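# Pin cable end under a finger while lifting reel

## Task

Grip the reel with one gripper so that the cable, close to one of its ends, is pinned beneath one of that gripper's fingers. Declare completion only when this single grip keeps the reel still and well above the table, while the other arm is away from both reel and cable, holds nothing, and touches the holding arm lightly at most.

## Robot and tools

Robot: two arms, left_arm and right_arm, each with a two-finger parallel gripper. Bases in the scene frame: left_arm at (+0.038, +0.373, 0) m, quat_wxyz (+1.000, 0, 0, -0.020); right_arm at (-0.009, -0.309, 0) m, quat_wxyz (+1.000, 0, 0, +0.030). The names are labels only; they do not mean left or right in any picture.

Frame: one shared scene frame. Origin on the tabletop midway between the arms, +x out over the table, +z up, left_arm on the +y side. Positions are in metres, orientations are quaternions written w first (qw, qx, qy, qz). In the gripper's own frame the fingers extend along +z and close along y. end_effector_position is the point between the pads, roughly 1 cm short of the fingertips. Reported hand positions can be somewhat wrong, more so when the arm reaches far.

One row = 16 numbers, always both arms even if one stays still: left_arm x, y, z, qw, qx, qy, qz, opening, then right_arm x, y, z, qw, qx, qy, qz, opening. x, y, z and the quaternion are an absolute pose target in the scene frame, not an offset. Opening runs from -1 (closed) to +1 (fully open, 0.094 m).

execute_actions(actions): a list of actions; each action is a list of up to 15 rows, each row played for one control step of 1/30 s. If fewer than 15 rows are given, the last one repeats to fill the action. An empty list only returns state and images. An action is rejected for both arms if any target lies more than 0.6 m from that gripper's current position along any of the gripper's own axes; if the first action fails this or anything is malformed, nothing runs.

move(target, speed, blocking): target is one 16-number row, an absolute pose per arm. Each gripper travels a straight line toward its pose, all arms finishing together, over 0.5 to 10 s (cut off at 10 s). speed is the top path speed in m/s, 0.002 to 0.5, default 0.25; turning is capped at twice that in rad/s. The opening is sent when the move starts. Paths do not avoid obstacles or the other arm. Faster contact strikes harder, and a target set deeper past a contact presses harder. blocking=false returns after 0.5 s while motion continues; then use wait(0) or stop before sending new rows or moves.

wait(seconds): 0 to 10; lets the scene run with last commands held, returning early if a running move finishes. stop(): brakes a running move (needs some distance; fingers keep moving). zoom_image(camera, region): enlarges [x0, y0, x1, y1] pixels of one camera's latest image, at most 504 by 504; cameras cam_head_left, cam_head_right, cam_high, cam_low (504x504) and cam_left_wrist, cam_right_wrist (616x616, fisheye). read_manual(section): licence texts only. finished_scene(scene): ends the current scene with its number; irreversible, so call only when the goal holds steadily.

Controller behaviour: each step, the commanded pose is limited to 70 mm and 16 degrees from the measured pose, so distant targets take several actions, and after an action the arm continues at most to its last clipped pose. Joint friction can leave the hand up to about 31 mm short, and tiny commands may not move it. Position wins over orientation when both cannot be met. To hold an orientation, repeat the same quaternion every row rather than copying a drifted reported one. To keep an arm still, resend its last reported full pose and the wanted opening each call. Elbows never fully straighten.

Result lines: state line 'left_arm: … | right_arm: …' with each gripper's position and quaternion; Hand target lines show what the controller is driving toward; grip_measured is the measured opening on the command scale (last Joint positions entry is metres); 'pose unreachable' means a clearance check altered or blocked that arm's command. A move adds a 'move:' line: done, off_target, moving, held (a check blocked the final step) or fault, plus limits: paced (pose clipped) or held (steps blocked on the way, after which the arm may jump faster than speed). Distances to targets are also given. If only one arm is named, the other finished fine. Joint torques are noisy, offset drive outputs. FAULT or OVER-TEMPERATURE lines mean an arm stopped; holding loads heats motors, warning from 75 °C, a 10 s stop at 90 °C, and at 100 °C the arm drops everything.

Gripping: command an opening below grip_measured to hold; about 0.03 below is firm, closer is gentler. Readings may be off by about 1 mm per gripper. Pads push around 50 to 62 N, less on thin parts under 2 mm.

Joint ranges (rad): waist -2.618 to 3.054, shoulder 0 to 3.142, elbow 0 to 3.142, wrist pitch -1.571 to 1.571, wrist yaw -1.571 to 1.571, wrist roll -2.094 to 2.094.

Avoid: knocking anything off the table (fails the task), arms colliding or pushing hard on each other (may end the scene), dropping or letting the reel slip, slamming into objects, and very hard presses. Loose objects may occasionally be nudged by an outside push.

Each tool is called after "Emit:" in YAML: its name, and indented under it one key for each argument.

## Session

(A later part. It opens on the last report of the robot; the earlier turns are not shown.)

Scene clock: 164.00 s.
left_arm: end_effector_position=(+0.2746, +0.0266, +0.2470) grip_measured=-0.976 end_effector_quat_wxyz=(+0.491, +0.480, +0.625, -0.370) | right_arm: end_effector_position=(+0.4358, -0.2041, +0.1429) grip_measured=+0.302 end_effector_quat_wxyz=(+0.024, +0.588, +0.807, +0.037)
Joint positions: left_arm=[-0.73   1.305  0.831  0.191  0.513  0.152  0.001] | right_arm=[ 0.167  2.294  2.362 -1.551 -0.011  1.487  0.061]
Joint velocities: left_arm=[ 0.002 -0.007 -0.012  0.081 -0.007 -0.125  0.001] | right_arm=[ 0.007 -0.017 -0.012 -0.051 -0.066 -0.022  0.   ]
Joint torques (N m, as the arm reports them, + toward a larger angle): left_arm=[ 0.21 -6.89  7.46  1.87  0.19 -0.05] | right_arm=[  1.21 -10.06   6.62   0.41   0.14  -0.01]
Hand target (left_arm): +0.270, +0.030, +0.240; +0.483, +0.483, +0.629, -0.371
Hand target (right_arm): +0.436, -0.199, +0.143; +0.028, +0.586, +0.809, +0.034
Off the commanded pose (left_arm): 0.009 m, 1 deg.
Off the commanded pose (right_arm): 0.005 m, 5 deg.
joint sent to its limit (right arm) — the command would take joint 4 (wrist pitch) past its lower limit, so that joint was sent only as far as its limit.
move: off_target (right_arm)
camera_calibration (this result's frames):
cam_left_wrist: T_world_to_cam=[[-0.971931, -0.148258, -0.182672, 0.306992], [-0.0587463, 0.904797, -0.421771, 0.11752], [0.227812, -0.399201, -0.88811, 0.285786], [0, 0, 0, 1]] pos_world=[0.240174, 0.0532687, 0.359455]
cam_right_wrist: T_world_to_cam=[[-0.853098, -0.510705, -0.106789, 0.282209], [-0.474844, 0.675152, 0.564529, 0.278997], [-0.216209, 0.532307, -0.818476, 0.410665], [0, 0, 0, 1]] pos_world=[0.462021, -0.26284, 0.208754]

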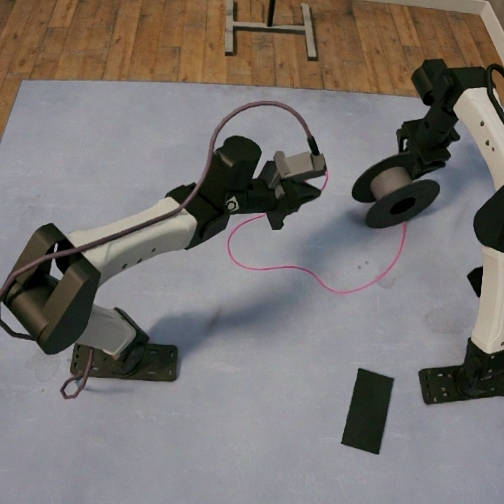

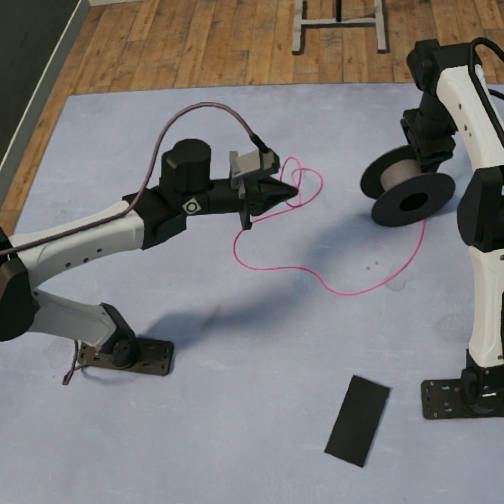

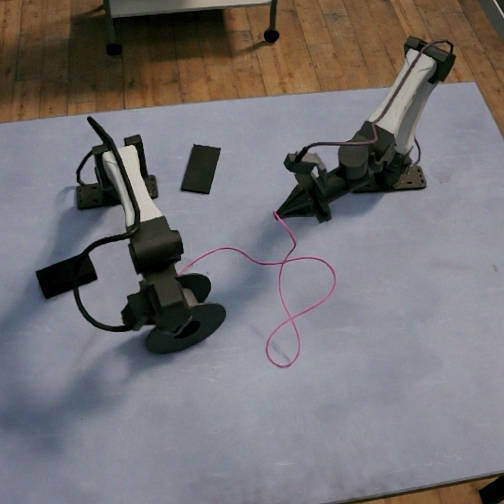

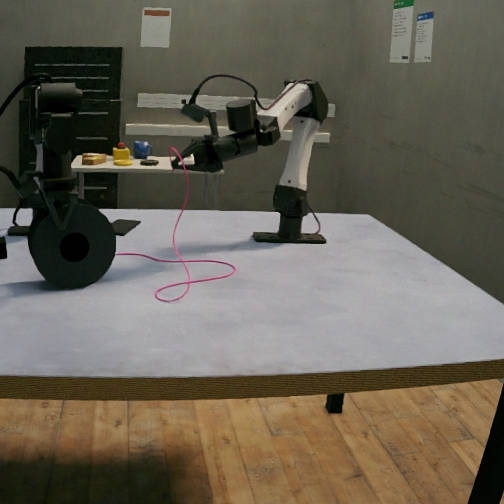

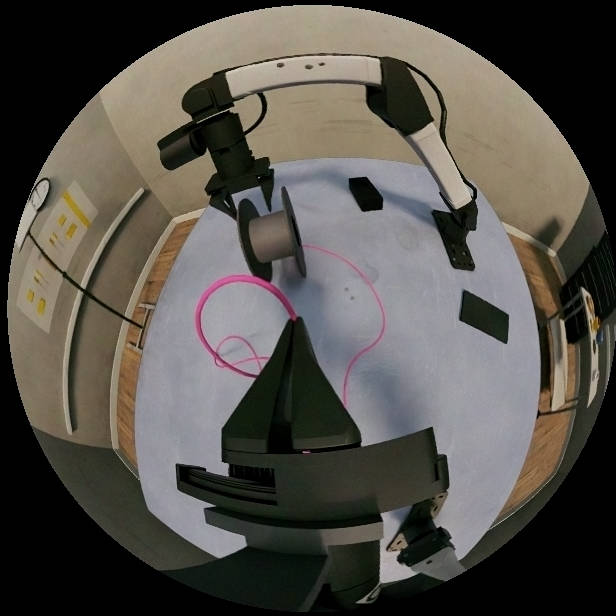

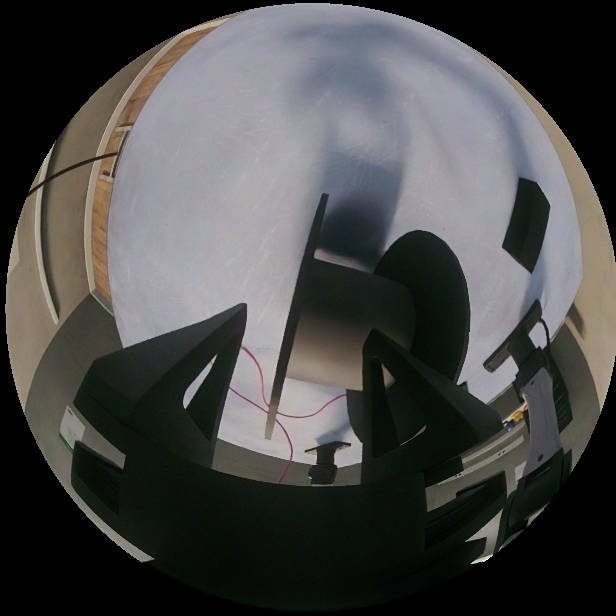

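Emit:
execute_actions:
  actions:
    - [[0.27,0.03,0.24,0.483,0.483,0.629,-0.371,-1,0.446,-0.197,0.135,0,0.588,0.809,0,-0.3]]
    - [[0.27,0.03,0.24,0.483,0.483,0.629,-0.371,-1,0.446,-0.197,0.135,0,0.588,0.809,0,-1]]
    - []

Emit:
move:
  target: [0.25,0.12,0.24,0.483,0.483,0.629,-0.371,-1,0.42,-0.18,0.22,0.15,0.568,0.78,0.21,-1]
  speed: 0.12

Emit:
move:
  target: [0.25,0.12,0.24,0.483,0.483,0.629,-0.371,-1,0.33,-0.11,0.15,0.416,0.416,0.572,0.572,-1]
  speed: 0.2

Scene clock: 173.77 s.
left_arm: end_effector_position=(+0.2746, +0.0266, +0.2470) grip_measured=-0.976 end_effector_quat_wxyz=(+0.491, +0.480, +0.625, -0.370) | right_arm: end_effector_position=(+0.4427, -0.2028, +0.1268) grip_measured=-0.994 end_effector_quat_wxyz=(+0.017, +0.591, +0.806, +0.027)
Joint positions: left_arm=[-0.73   1.305  0.831  0.191  0.513  0.152  0.001] | right_arm=[ 0.167  2.354  2.401 -1.555 -0.01   1.493  0.   ]
Joint velocities: left_arm=[ 0.002 -0.007 -0.012 -0.037  0.007 -0.081  0.   ] | right_arm=[-0.012 -0.007 -0.002  0.051 -0.037  0.022 -0.   ]
Joint torques (N m, as the arm reports them, + toward a larger angle): left_arm=[ 0.33 -6.81  7.5   1.9   0.2  -0.07] | right_arm=[  1.24 -11.48   7.22   0.39   0.16  -0.01]
Hand target (left_arm): +0.270, +0.030, +0.240; +0.483, +0.483, +0.629, -0.371
Hand target (right_arm): +0.445, -0.197, +0.135; +0.029, +0.588, +0.808, +0.035
Off the commanded pose (left_arm): 0.009 m, 1 deg.
Off the commanded pose (right_arm): 0.011 m, 4 deg.
joint sent to its limit (right arm) — the command would take joint 4 (wrist pitch) past its lower limit, so that joint was sent only as far as its limit.
camera_calibration (this result's frames):
cam_left_wrist: T_world_to_cam=[[-0.971931, -0.148258, -0.182672, 0.306992], [-0.0587463, 0.904797, -0.421771, 0.11752], [0.227812, -0.399201, -0.88811, 0.285786], [0, 0, 0, 1]] pos_world=[0.240174, 0.0532687, 0.359455]
cam_right_wrist: T_world_to_cam=[[-0.85827, -0.50634, -0.0836154, 0.287331], [-0.457705, 0.681544, 0.570968, 0.283357], [-0.232117, 0.528316, -0.816703, 0.404314], [0, 0, 0, 1]] pos_world=[0.470149, -0.261238, 0.192442]

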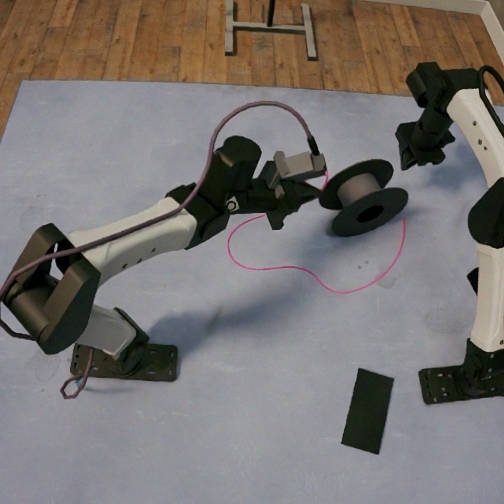

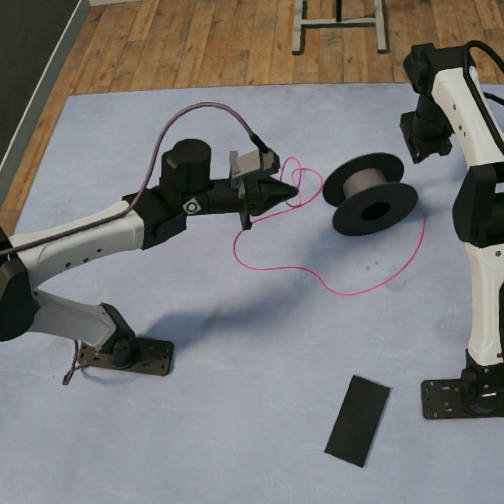

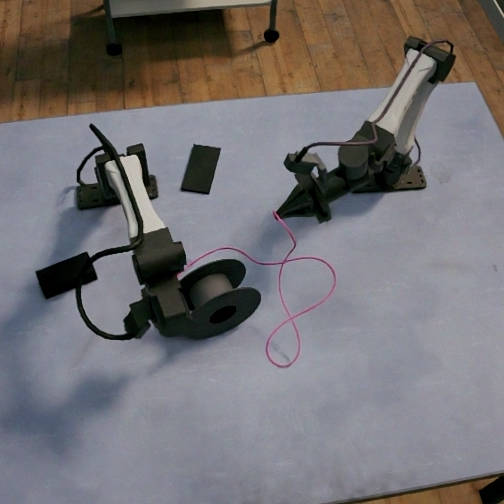

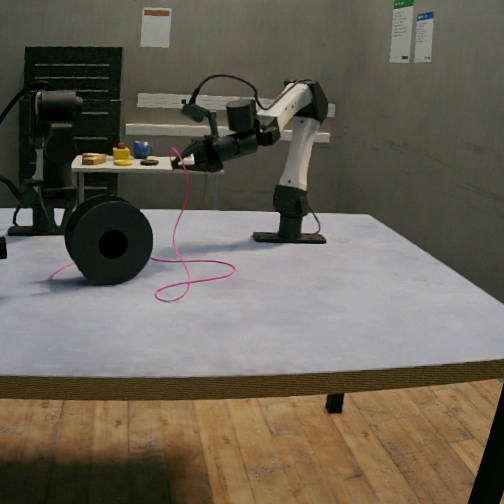

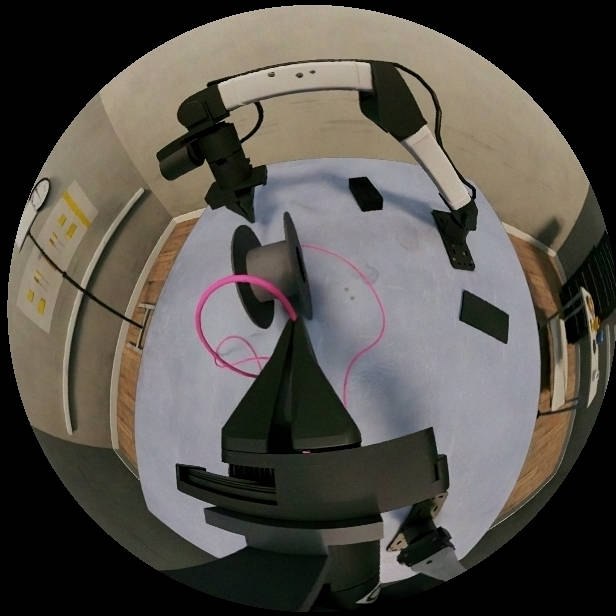

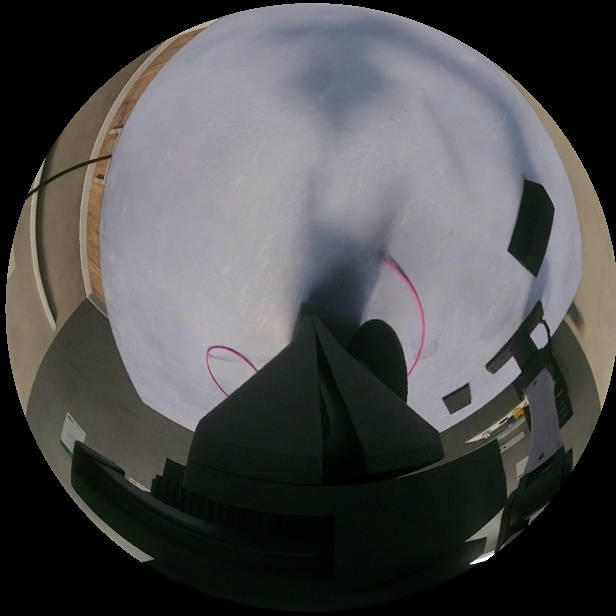

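Scene clock: 176.17 s.
left_arm: end_effector_position=(+0.2557, +0.1169, +0.2486) grip_measured=-0.976 end_effector_quat_wxyz=(+0.492, +0.483, +0.625, -0.368) | right_arm: end_effector_position=(+0.4222, -0.1855, +0.2195) grip_measured=-0.994 end_effector_quat_wxyz=(+0.146, +0.575, +0.779, +0.201)
Joint positions: left_arm=[-0.466  0.995  0.681 -0.033  0.764  0.262  0.001] | right_arm=[ 0.212  1.824  1.848 -1.092 -0.016  1.549  0.   ]
Joint velocities: left_arm=[-0.007 -0.017  0.007  0.066  0.022 -0.022 -0.   ] | right_arm=[ 0.017 -0.002  0.017  0.037  0.022 -0.037  0.   ]
Joint torques (N m, as the arm reports them, + toward a larger angle): left_arm=[ 0.75 -4.07  7.34  1.69  0.3   0.  ] | right_arm=[ 1.14 -9.32  4.81  1.5   0.02 -0.07]
Hand target (left_arm): +0.251, +0.121, +0.241; +0.484, +0.484, +0.629, -0.369
Hand target (right_arm): +0.420, -0.180, +0.223; +0.149, +0.571, +0.779, +0.211
Off the commanded pose (left_arm): 0.011 m, 1 deg.
Off the commanded pose (right_arm): 0.006 m, 1 deg.
move: off_target (left_arm)
camera_calibration (this result's frames):
cam_left_wrist: T_world_to_cam=[[-0.971055, -0.146402, -0.188731, 0.303307], [-0.0553373, 0.906532, -0.418495, 0.0334275], [0.232359, -0.395938, -0.888393, 0.326183], [0, 0, 0, 1]] pos_world=[0.220586, 0.14325, 0.361011]
cam_right_wrist: T_world_to_cam=[[-0.740175, -0.462348, -0.488236, 0.333292], [-0.663358, 0.62085, 0.417733, 0.318445], [0.109983, 0.633072, -0.76624, 0.330055], [0, 0, 0, 1]] pos_world=[0.421637, -0.252558, 0.282602]

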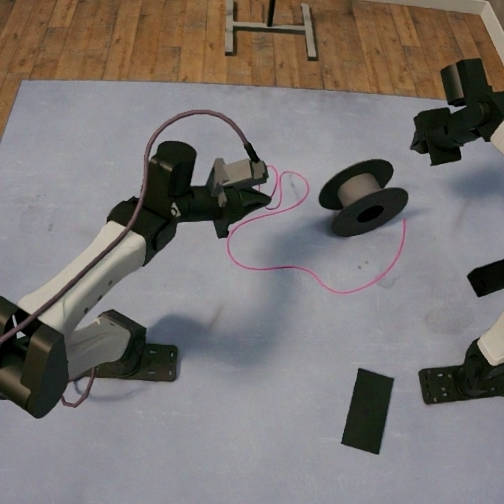

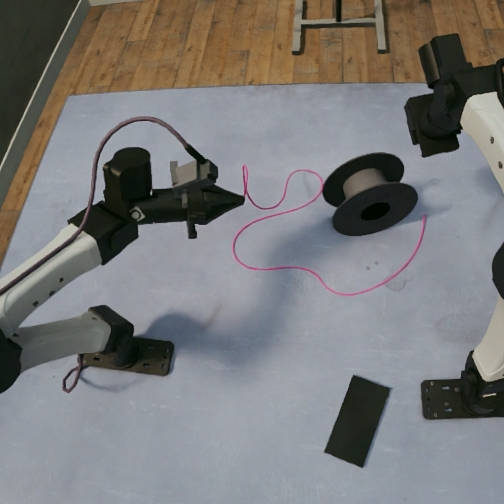

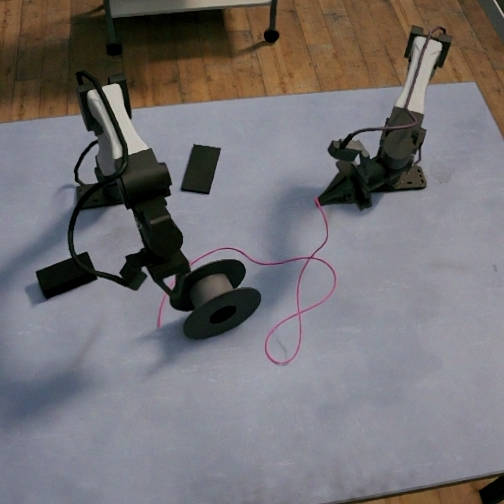

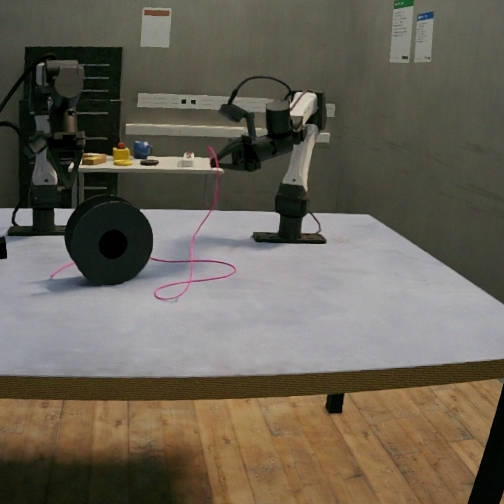

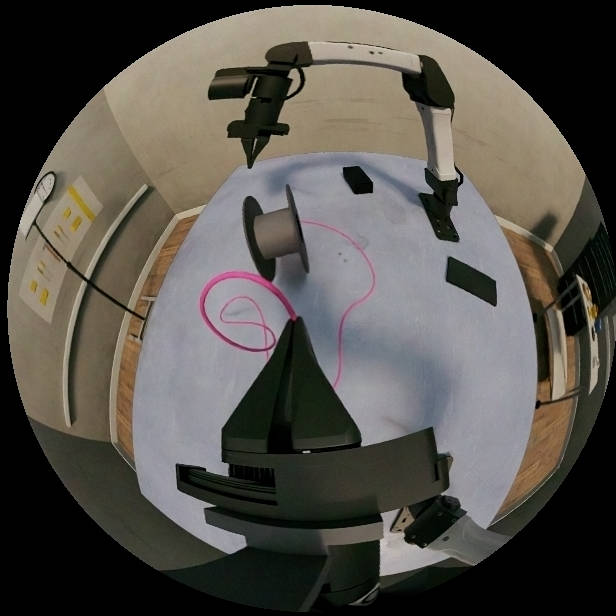

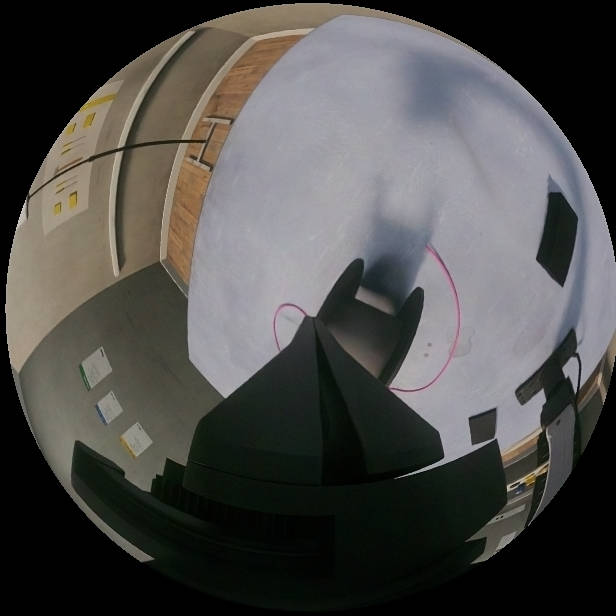

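Scene clock: 179.33 s.
left_arm: end_effector_position=(+0.2556, +0.1170, +0.2485) grip_measured=-0.976 end_effector_quat_wxyz=(+0.492, +0.483, +0.625, -0.368) | right_arm: end_effector_position=(+0.3293, -0.1091, +0.1905) grip_measured=-0.995 end_effector_quat_wxyz=(+0.415, +0.411, +0.522, +0.621)
Joint positions: left_arm=[-0.466  0.995  0.681 -0.034  0.764  0.262  0.001] | right_arm=[0.636 1.592 0.322 1.396 0.379 1.601 0.   ]
Joint velocities: left_arm=[ 0.002  0.007 -0.012 -0.007 -0.037 -0.066  0.   ] | right_arm=[-0.007  0.002 -0.012  0.051  0.051 -0.037 -0.   ]
Joint torques (N m, as the arm reports them, + toward a larger angle): left_arm=[ 0.42 -3.98  7.06  1.76  0.27 -0.07] | right_arm=[ 0.94 -2.57  1.85  1.4   0.23 -0.22]
Hand target (left_arm): +0.250, +0.120, +0.240; +0.483, +0.483, +0.629, -0.371
Hand target (right_arm): +0.325, -0.111, +0.154; +0.413, +0.421, +0.567, +0.575
Off the commanded pose (left_arm): 0.011 m, 1 deg.
Off the commanded pose (right_arm): 0.041 m, 8 deg.
move: off_target (left_arm, right_arm)
camera_calibration (this result's frames):
cam_left_wrist: T_world_to_cam=[[-0.971118, -0.146368, -0.188434, 0.303212], [-0.0554769, 0.906609, -0.418309, 0.0333657], [0.232063, -0.395774, -0.888544, 0.326224], [0, 0, 0, 1]] pos_world=[0.220601, 0.143242, 0.360957]
cam_right_wrist: T_world_to_cam=[[0.175064, -0.100649, -0.979399, 0.117405], [-0.782237, 0.589856, -0.20044, 0.375023], [0.597878, 0.801211, 0.0245312, -0.0233159], [0, 0, 0, 1]] pos_world=[0.286744, -0.190712, 0.190728]

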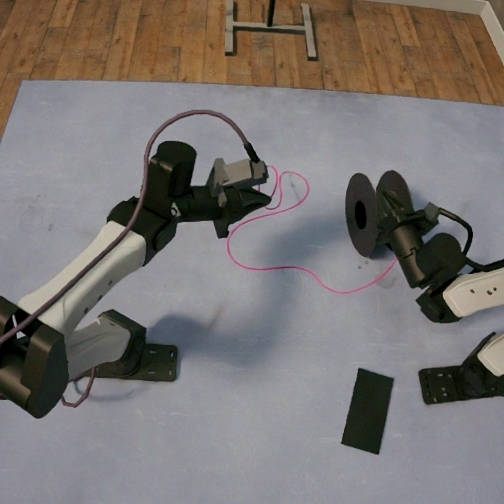

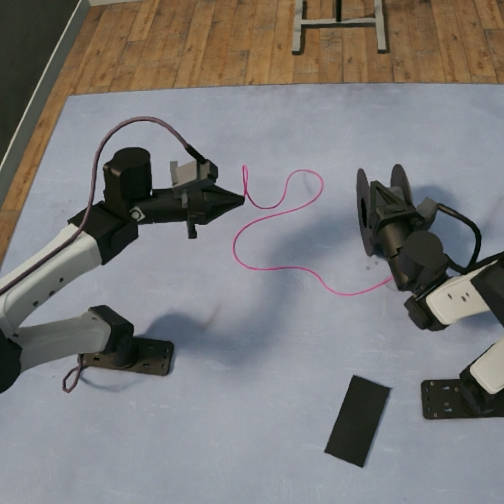

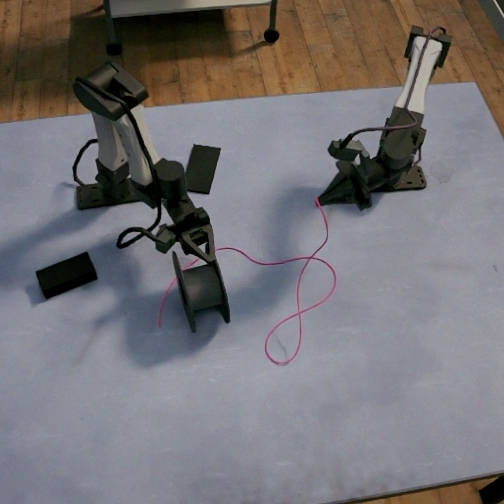

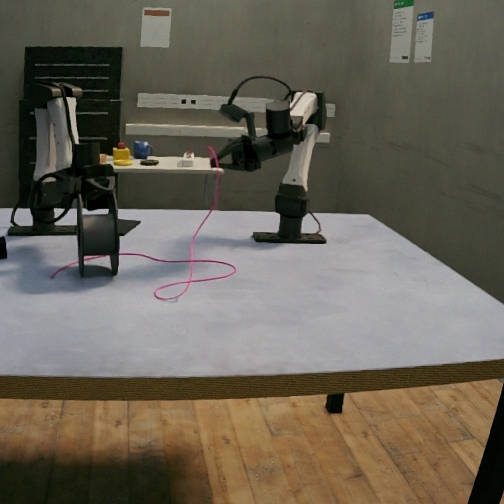

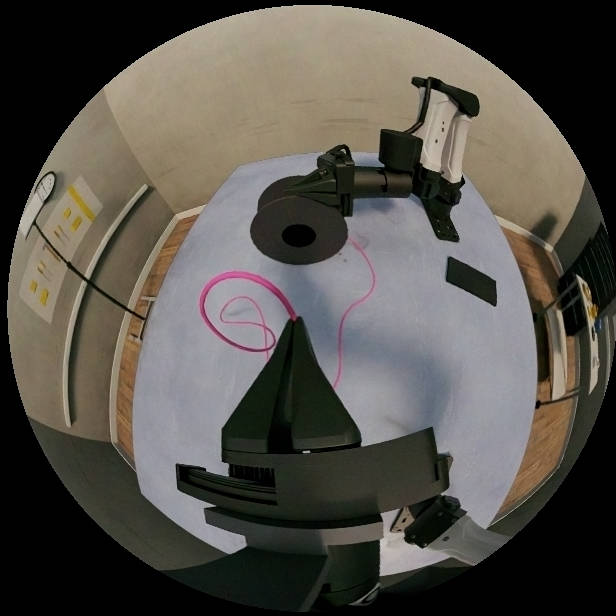

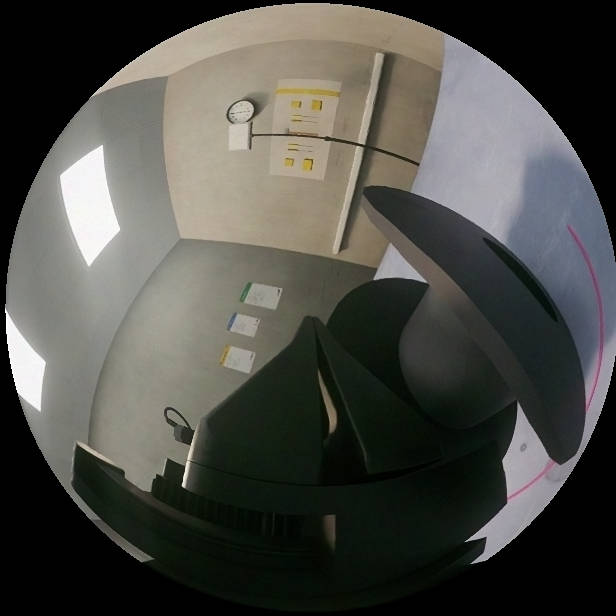

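Emit:
move:
  target: [0.25,0.12,0.24,0.483,0.483,0.629,-0.371,-1,0.33,-0.12,0.27,0.416,0.416,0.572,0.572,0.3]
  speed: 0.08

Emit:
move:
  target: [0.25,0.12,0.24,0.483,0.483,0.629,-0.371,-1,0.33,-0.16,0.27,0.3,0,0.95,0,0.3]
  speed: 0.4

Scene clock: 188.33 s.
left_arm: end_effector_position=(+0.2556, +0.1170, +0.2485) grip_measured=-0.976 end_effector_quat_wxyz=(+0.492, +0.483, +0.625, -0.368) | right_arm: end_effector_position=(+0.3275, -0.1173, +0.2545) grip_measured=+0.298 end_effector_quat_wxyz=(+0.410, +0.420, +0.585, +0.560)
Joint positions: left_arm=[-0.466  0.995  0.681 -0.034  0.764  0.262  0.001] | right_arm=[0.613 1.148 0.541 0.568 0.355 1.575 0.061]
Joint velocities: left_arm=[-0.017 -0.007 -0.012 -0.037 -0.007 -0.007 -0.   ] | right_arm=[-0.002  0.007  0.002 -0.037  0.022  0.051 -0.001]
Joint torques (N m, as the arm reports them, + toward a larger angle): left_arm=[ 0.41 -4.02  6.91  1.76  0.28 -0.06] | right_arm=[-1.03 -4.1   8.45  2.21 -0.06 -0.17]
Hand target (left_arm): +0.250, +0.120, +0.240; +0.483, +0.483, +0.629, -0.371
Hand target (right_arm): +0.329, -0.121, +0.272; +0.417, +0.415, +0.572, +0.572
Off the commanded pose (left_arm): 0.011 m, 1 deg.
Off the commanded pose (right_arm): 0.016 m, 2 deg.
move: off_target (left_arm, right_arm)
camera_calibration (this result's frames):
cam_left_wrist: T_world_to_cam=[[-0.971118, -0.146368, -0.188434, 0.303212], [-0.0554769, 0.906609, -0.418309, 0.0333657], [0.232063, -0.395774, -0.888544, 0.326224], [0, 0, 0, 1]] pos_world=[0.220601, 0.143242, 0.360957]
cam_right_wrist: T_world_to_cam=[[0.0583222, -0.227719, -0.971979, 0.20094], [-0.804678, 0.56552, -0.180776, 0.390773], [0.59084, 0.792673, -0.150258, 0.028585], [0, 0, 0, 1]] pos_world=[0.285838, -0.197891, 0.270247]

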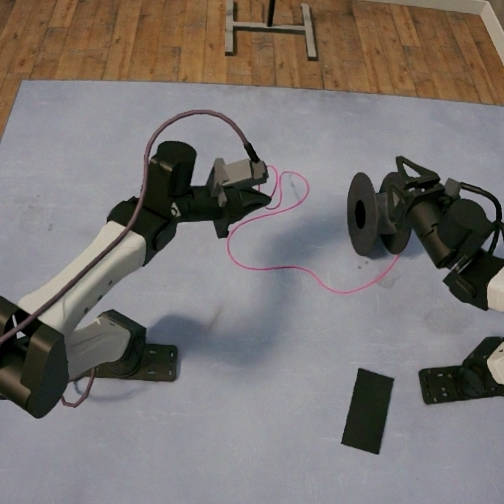

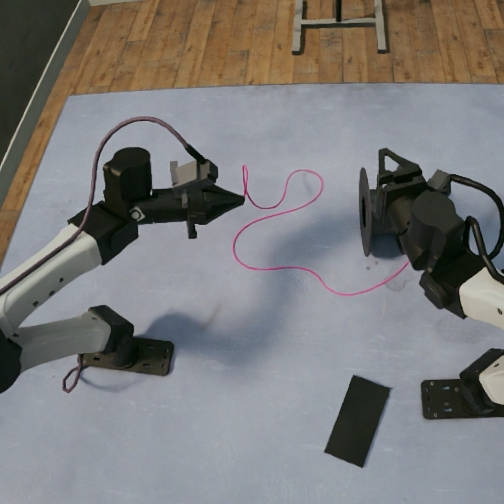

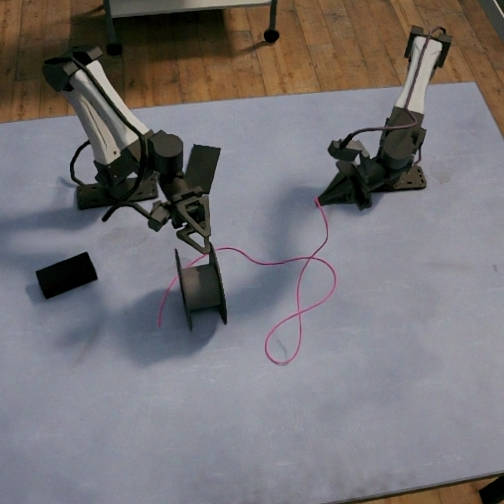

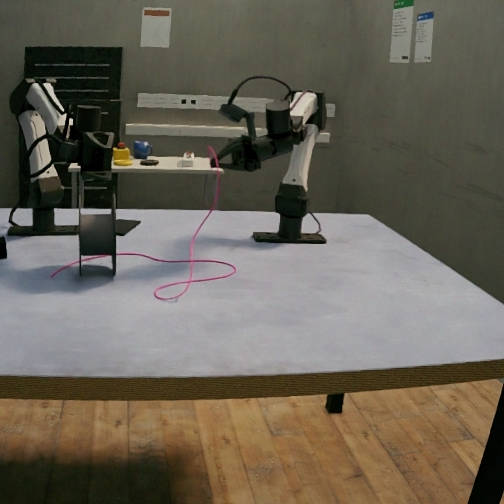

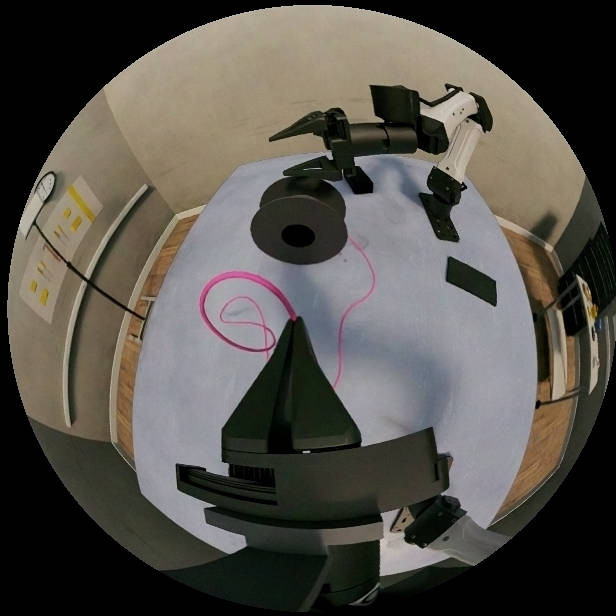

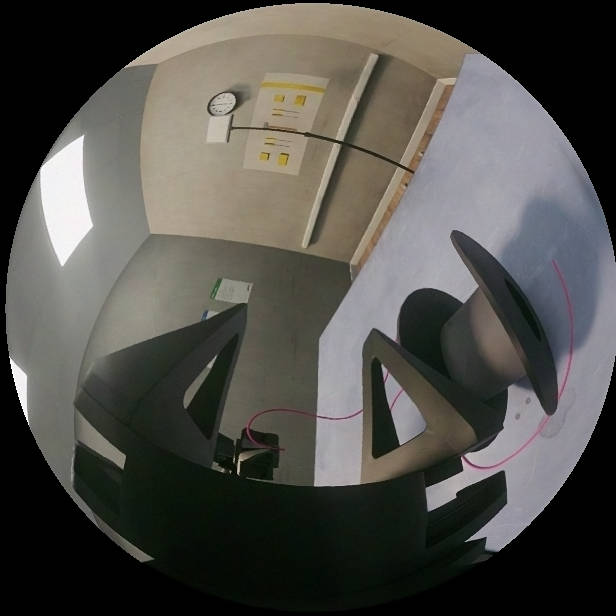

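Scene clock: 191.10 s.
left_arm: end_effector_position=(+0.2556, +0.1170, +0.2485) grip_measured=-0.976 end_effector_quat_wxyz=(+0.492, +0.483, +0.625, -0.368) | right_arm: end_effector_position=(+0.3310, -0.1638, +0.2612) grip_measured=+0.299 end_effector_quat_wxyz=(+0.297, +0.003, +0.955, -0.004)
Joint positions: left_arm=[-0.466  0.995  0.681 -0.034  0.764  0.262  0.001] | right_arm=[ 0.484  1.533  1.655 -1.165  0.305  0.467  0.061]
Joint velocities: left_arm=[ 0.002  0.002 -0.007  0.066 -0.066 -0.022 -0.001] | right_arm=[ 0.017  0.012 -0.002 -0.022  0.051 -0.037 -0.001]
Joint torques (N m, as the arm reports them, + toward a larger angle): left_arm=[ 0.4  -4.    7.02  1.76  0.28 -0.07] | right_arm=[ 1.24 -4.68  7.9   1.33  0.34 -0.13]
Hand target (left_arm): +0.250, +0.120, +0.240; +0.483, +0.483, +0.629, -0.371
Hand target (right_arm): +0.333, -0.159, +0.267; +0.304, -0.004, +0.953, -0.004
Off the commanded pose (left_arm): 0.011 m, 1 deg.
Off the commanded pose (right_arm): 0.010 m, 1 deg.
move: off_target (left_arm)
camera_calibration (this result's frames):
cam_left_wrist: T_world_to_cam=[[-0.971118, -0.146368, -0.188434, 0.303212], [-0.0554769, 0.906609, -0.418309, 0.0333657], [0.232063, -0.395774, -0.888544, 0.326224], [0, 0, 0, 1]] pos_world=[0.220601, 0.143242, 0.360957]
cam_right_wrist: T_world_to_cam=[[0.189006, -0.975147, 0.11561, -0.253017], [-0.981929, -0.186527, 0.0319982, 0.300998], [-0.00963844, -0.119569, -0.992779, 0.333743], [0, 0, 0, 1]] pos_world=[0.346598, -0.150679, 0.350954]

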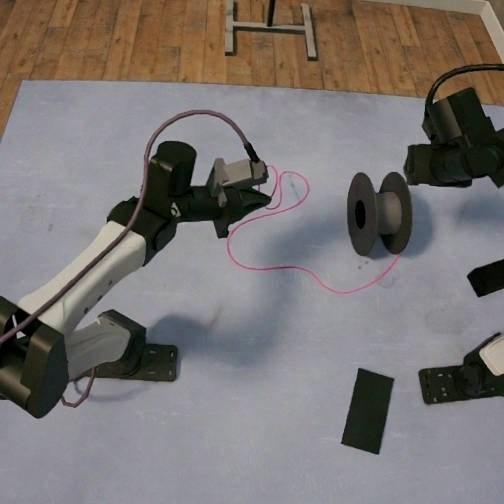

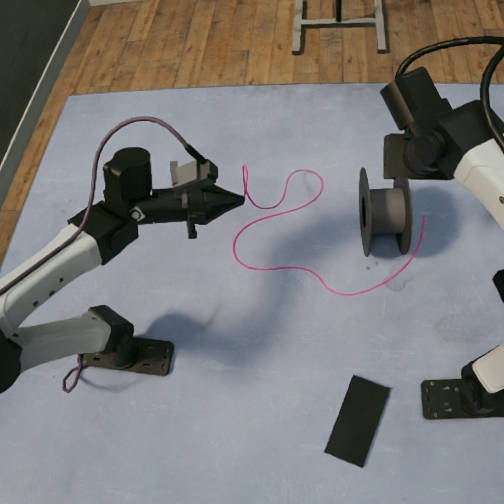

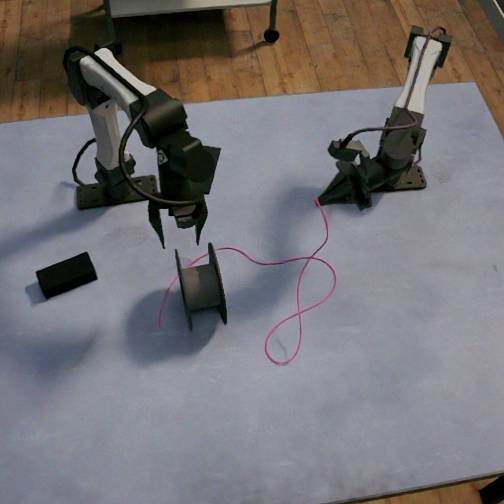

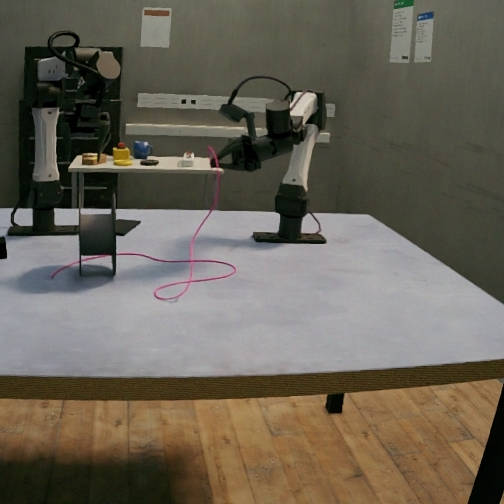

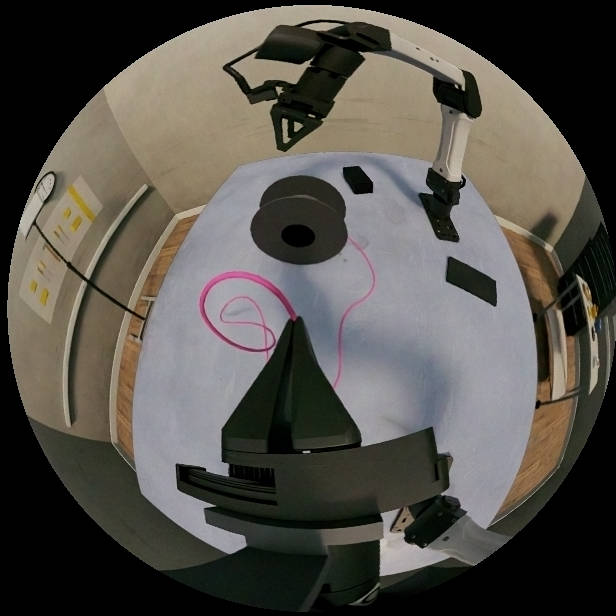

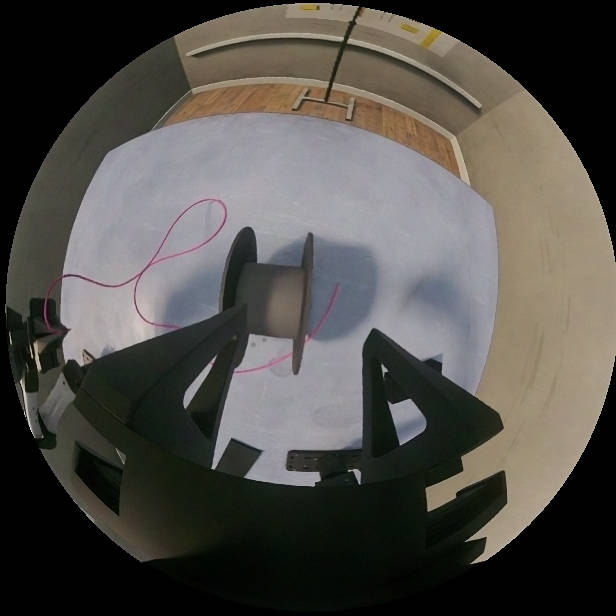

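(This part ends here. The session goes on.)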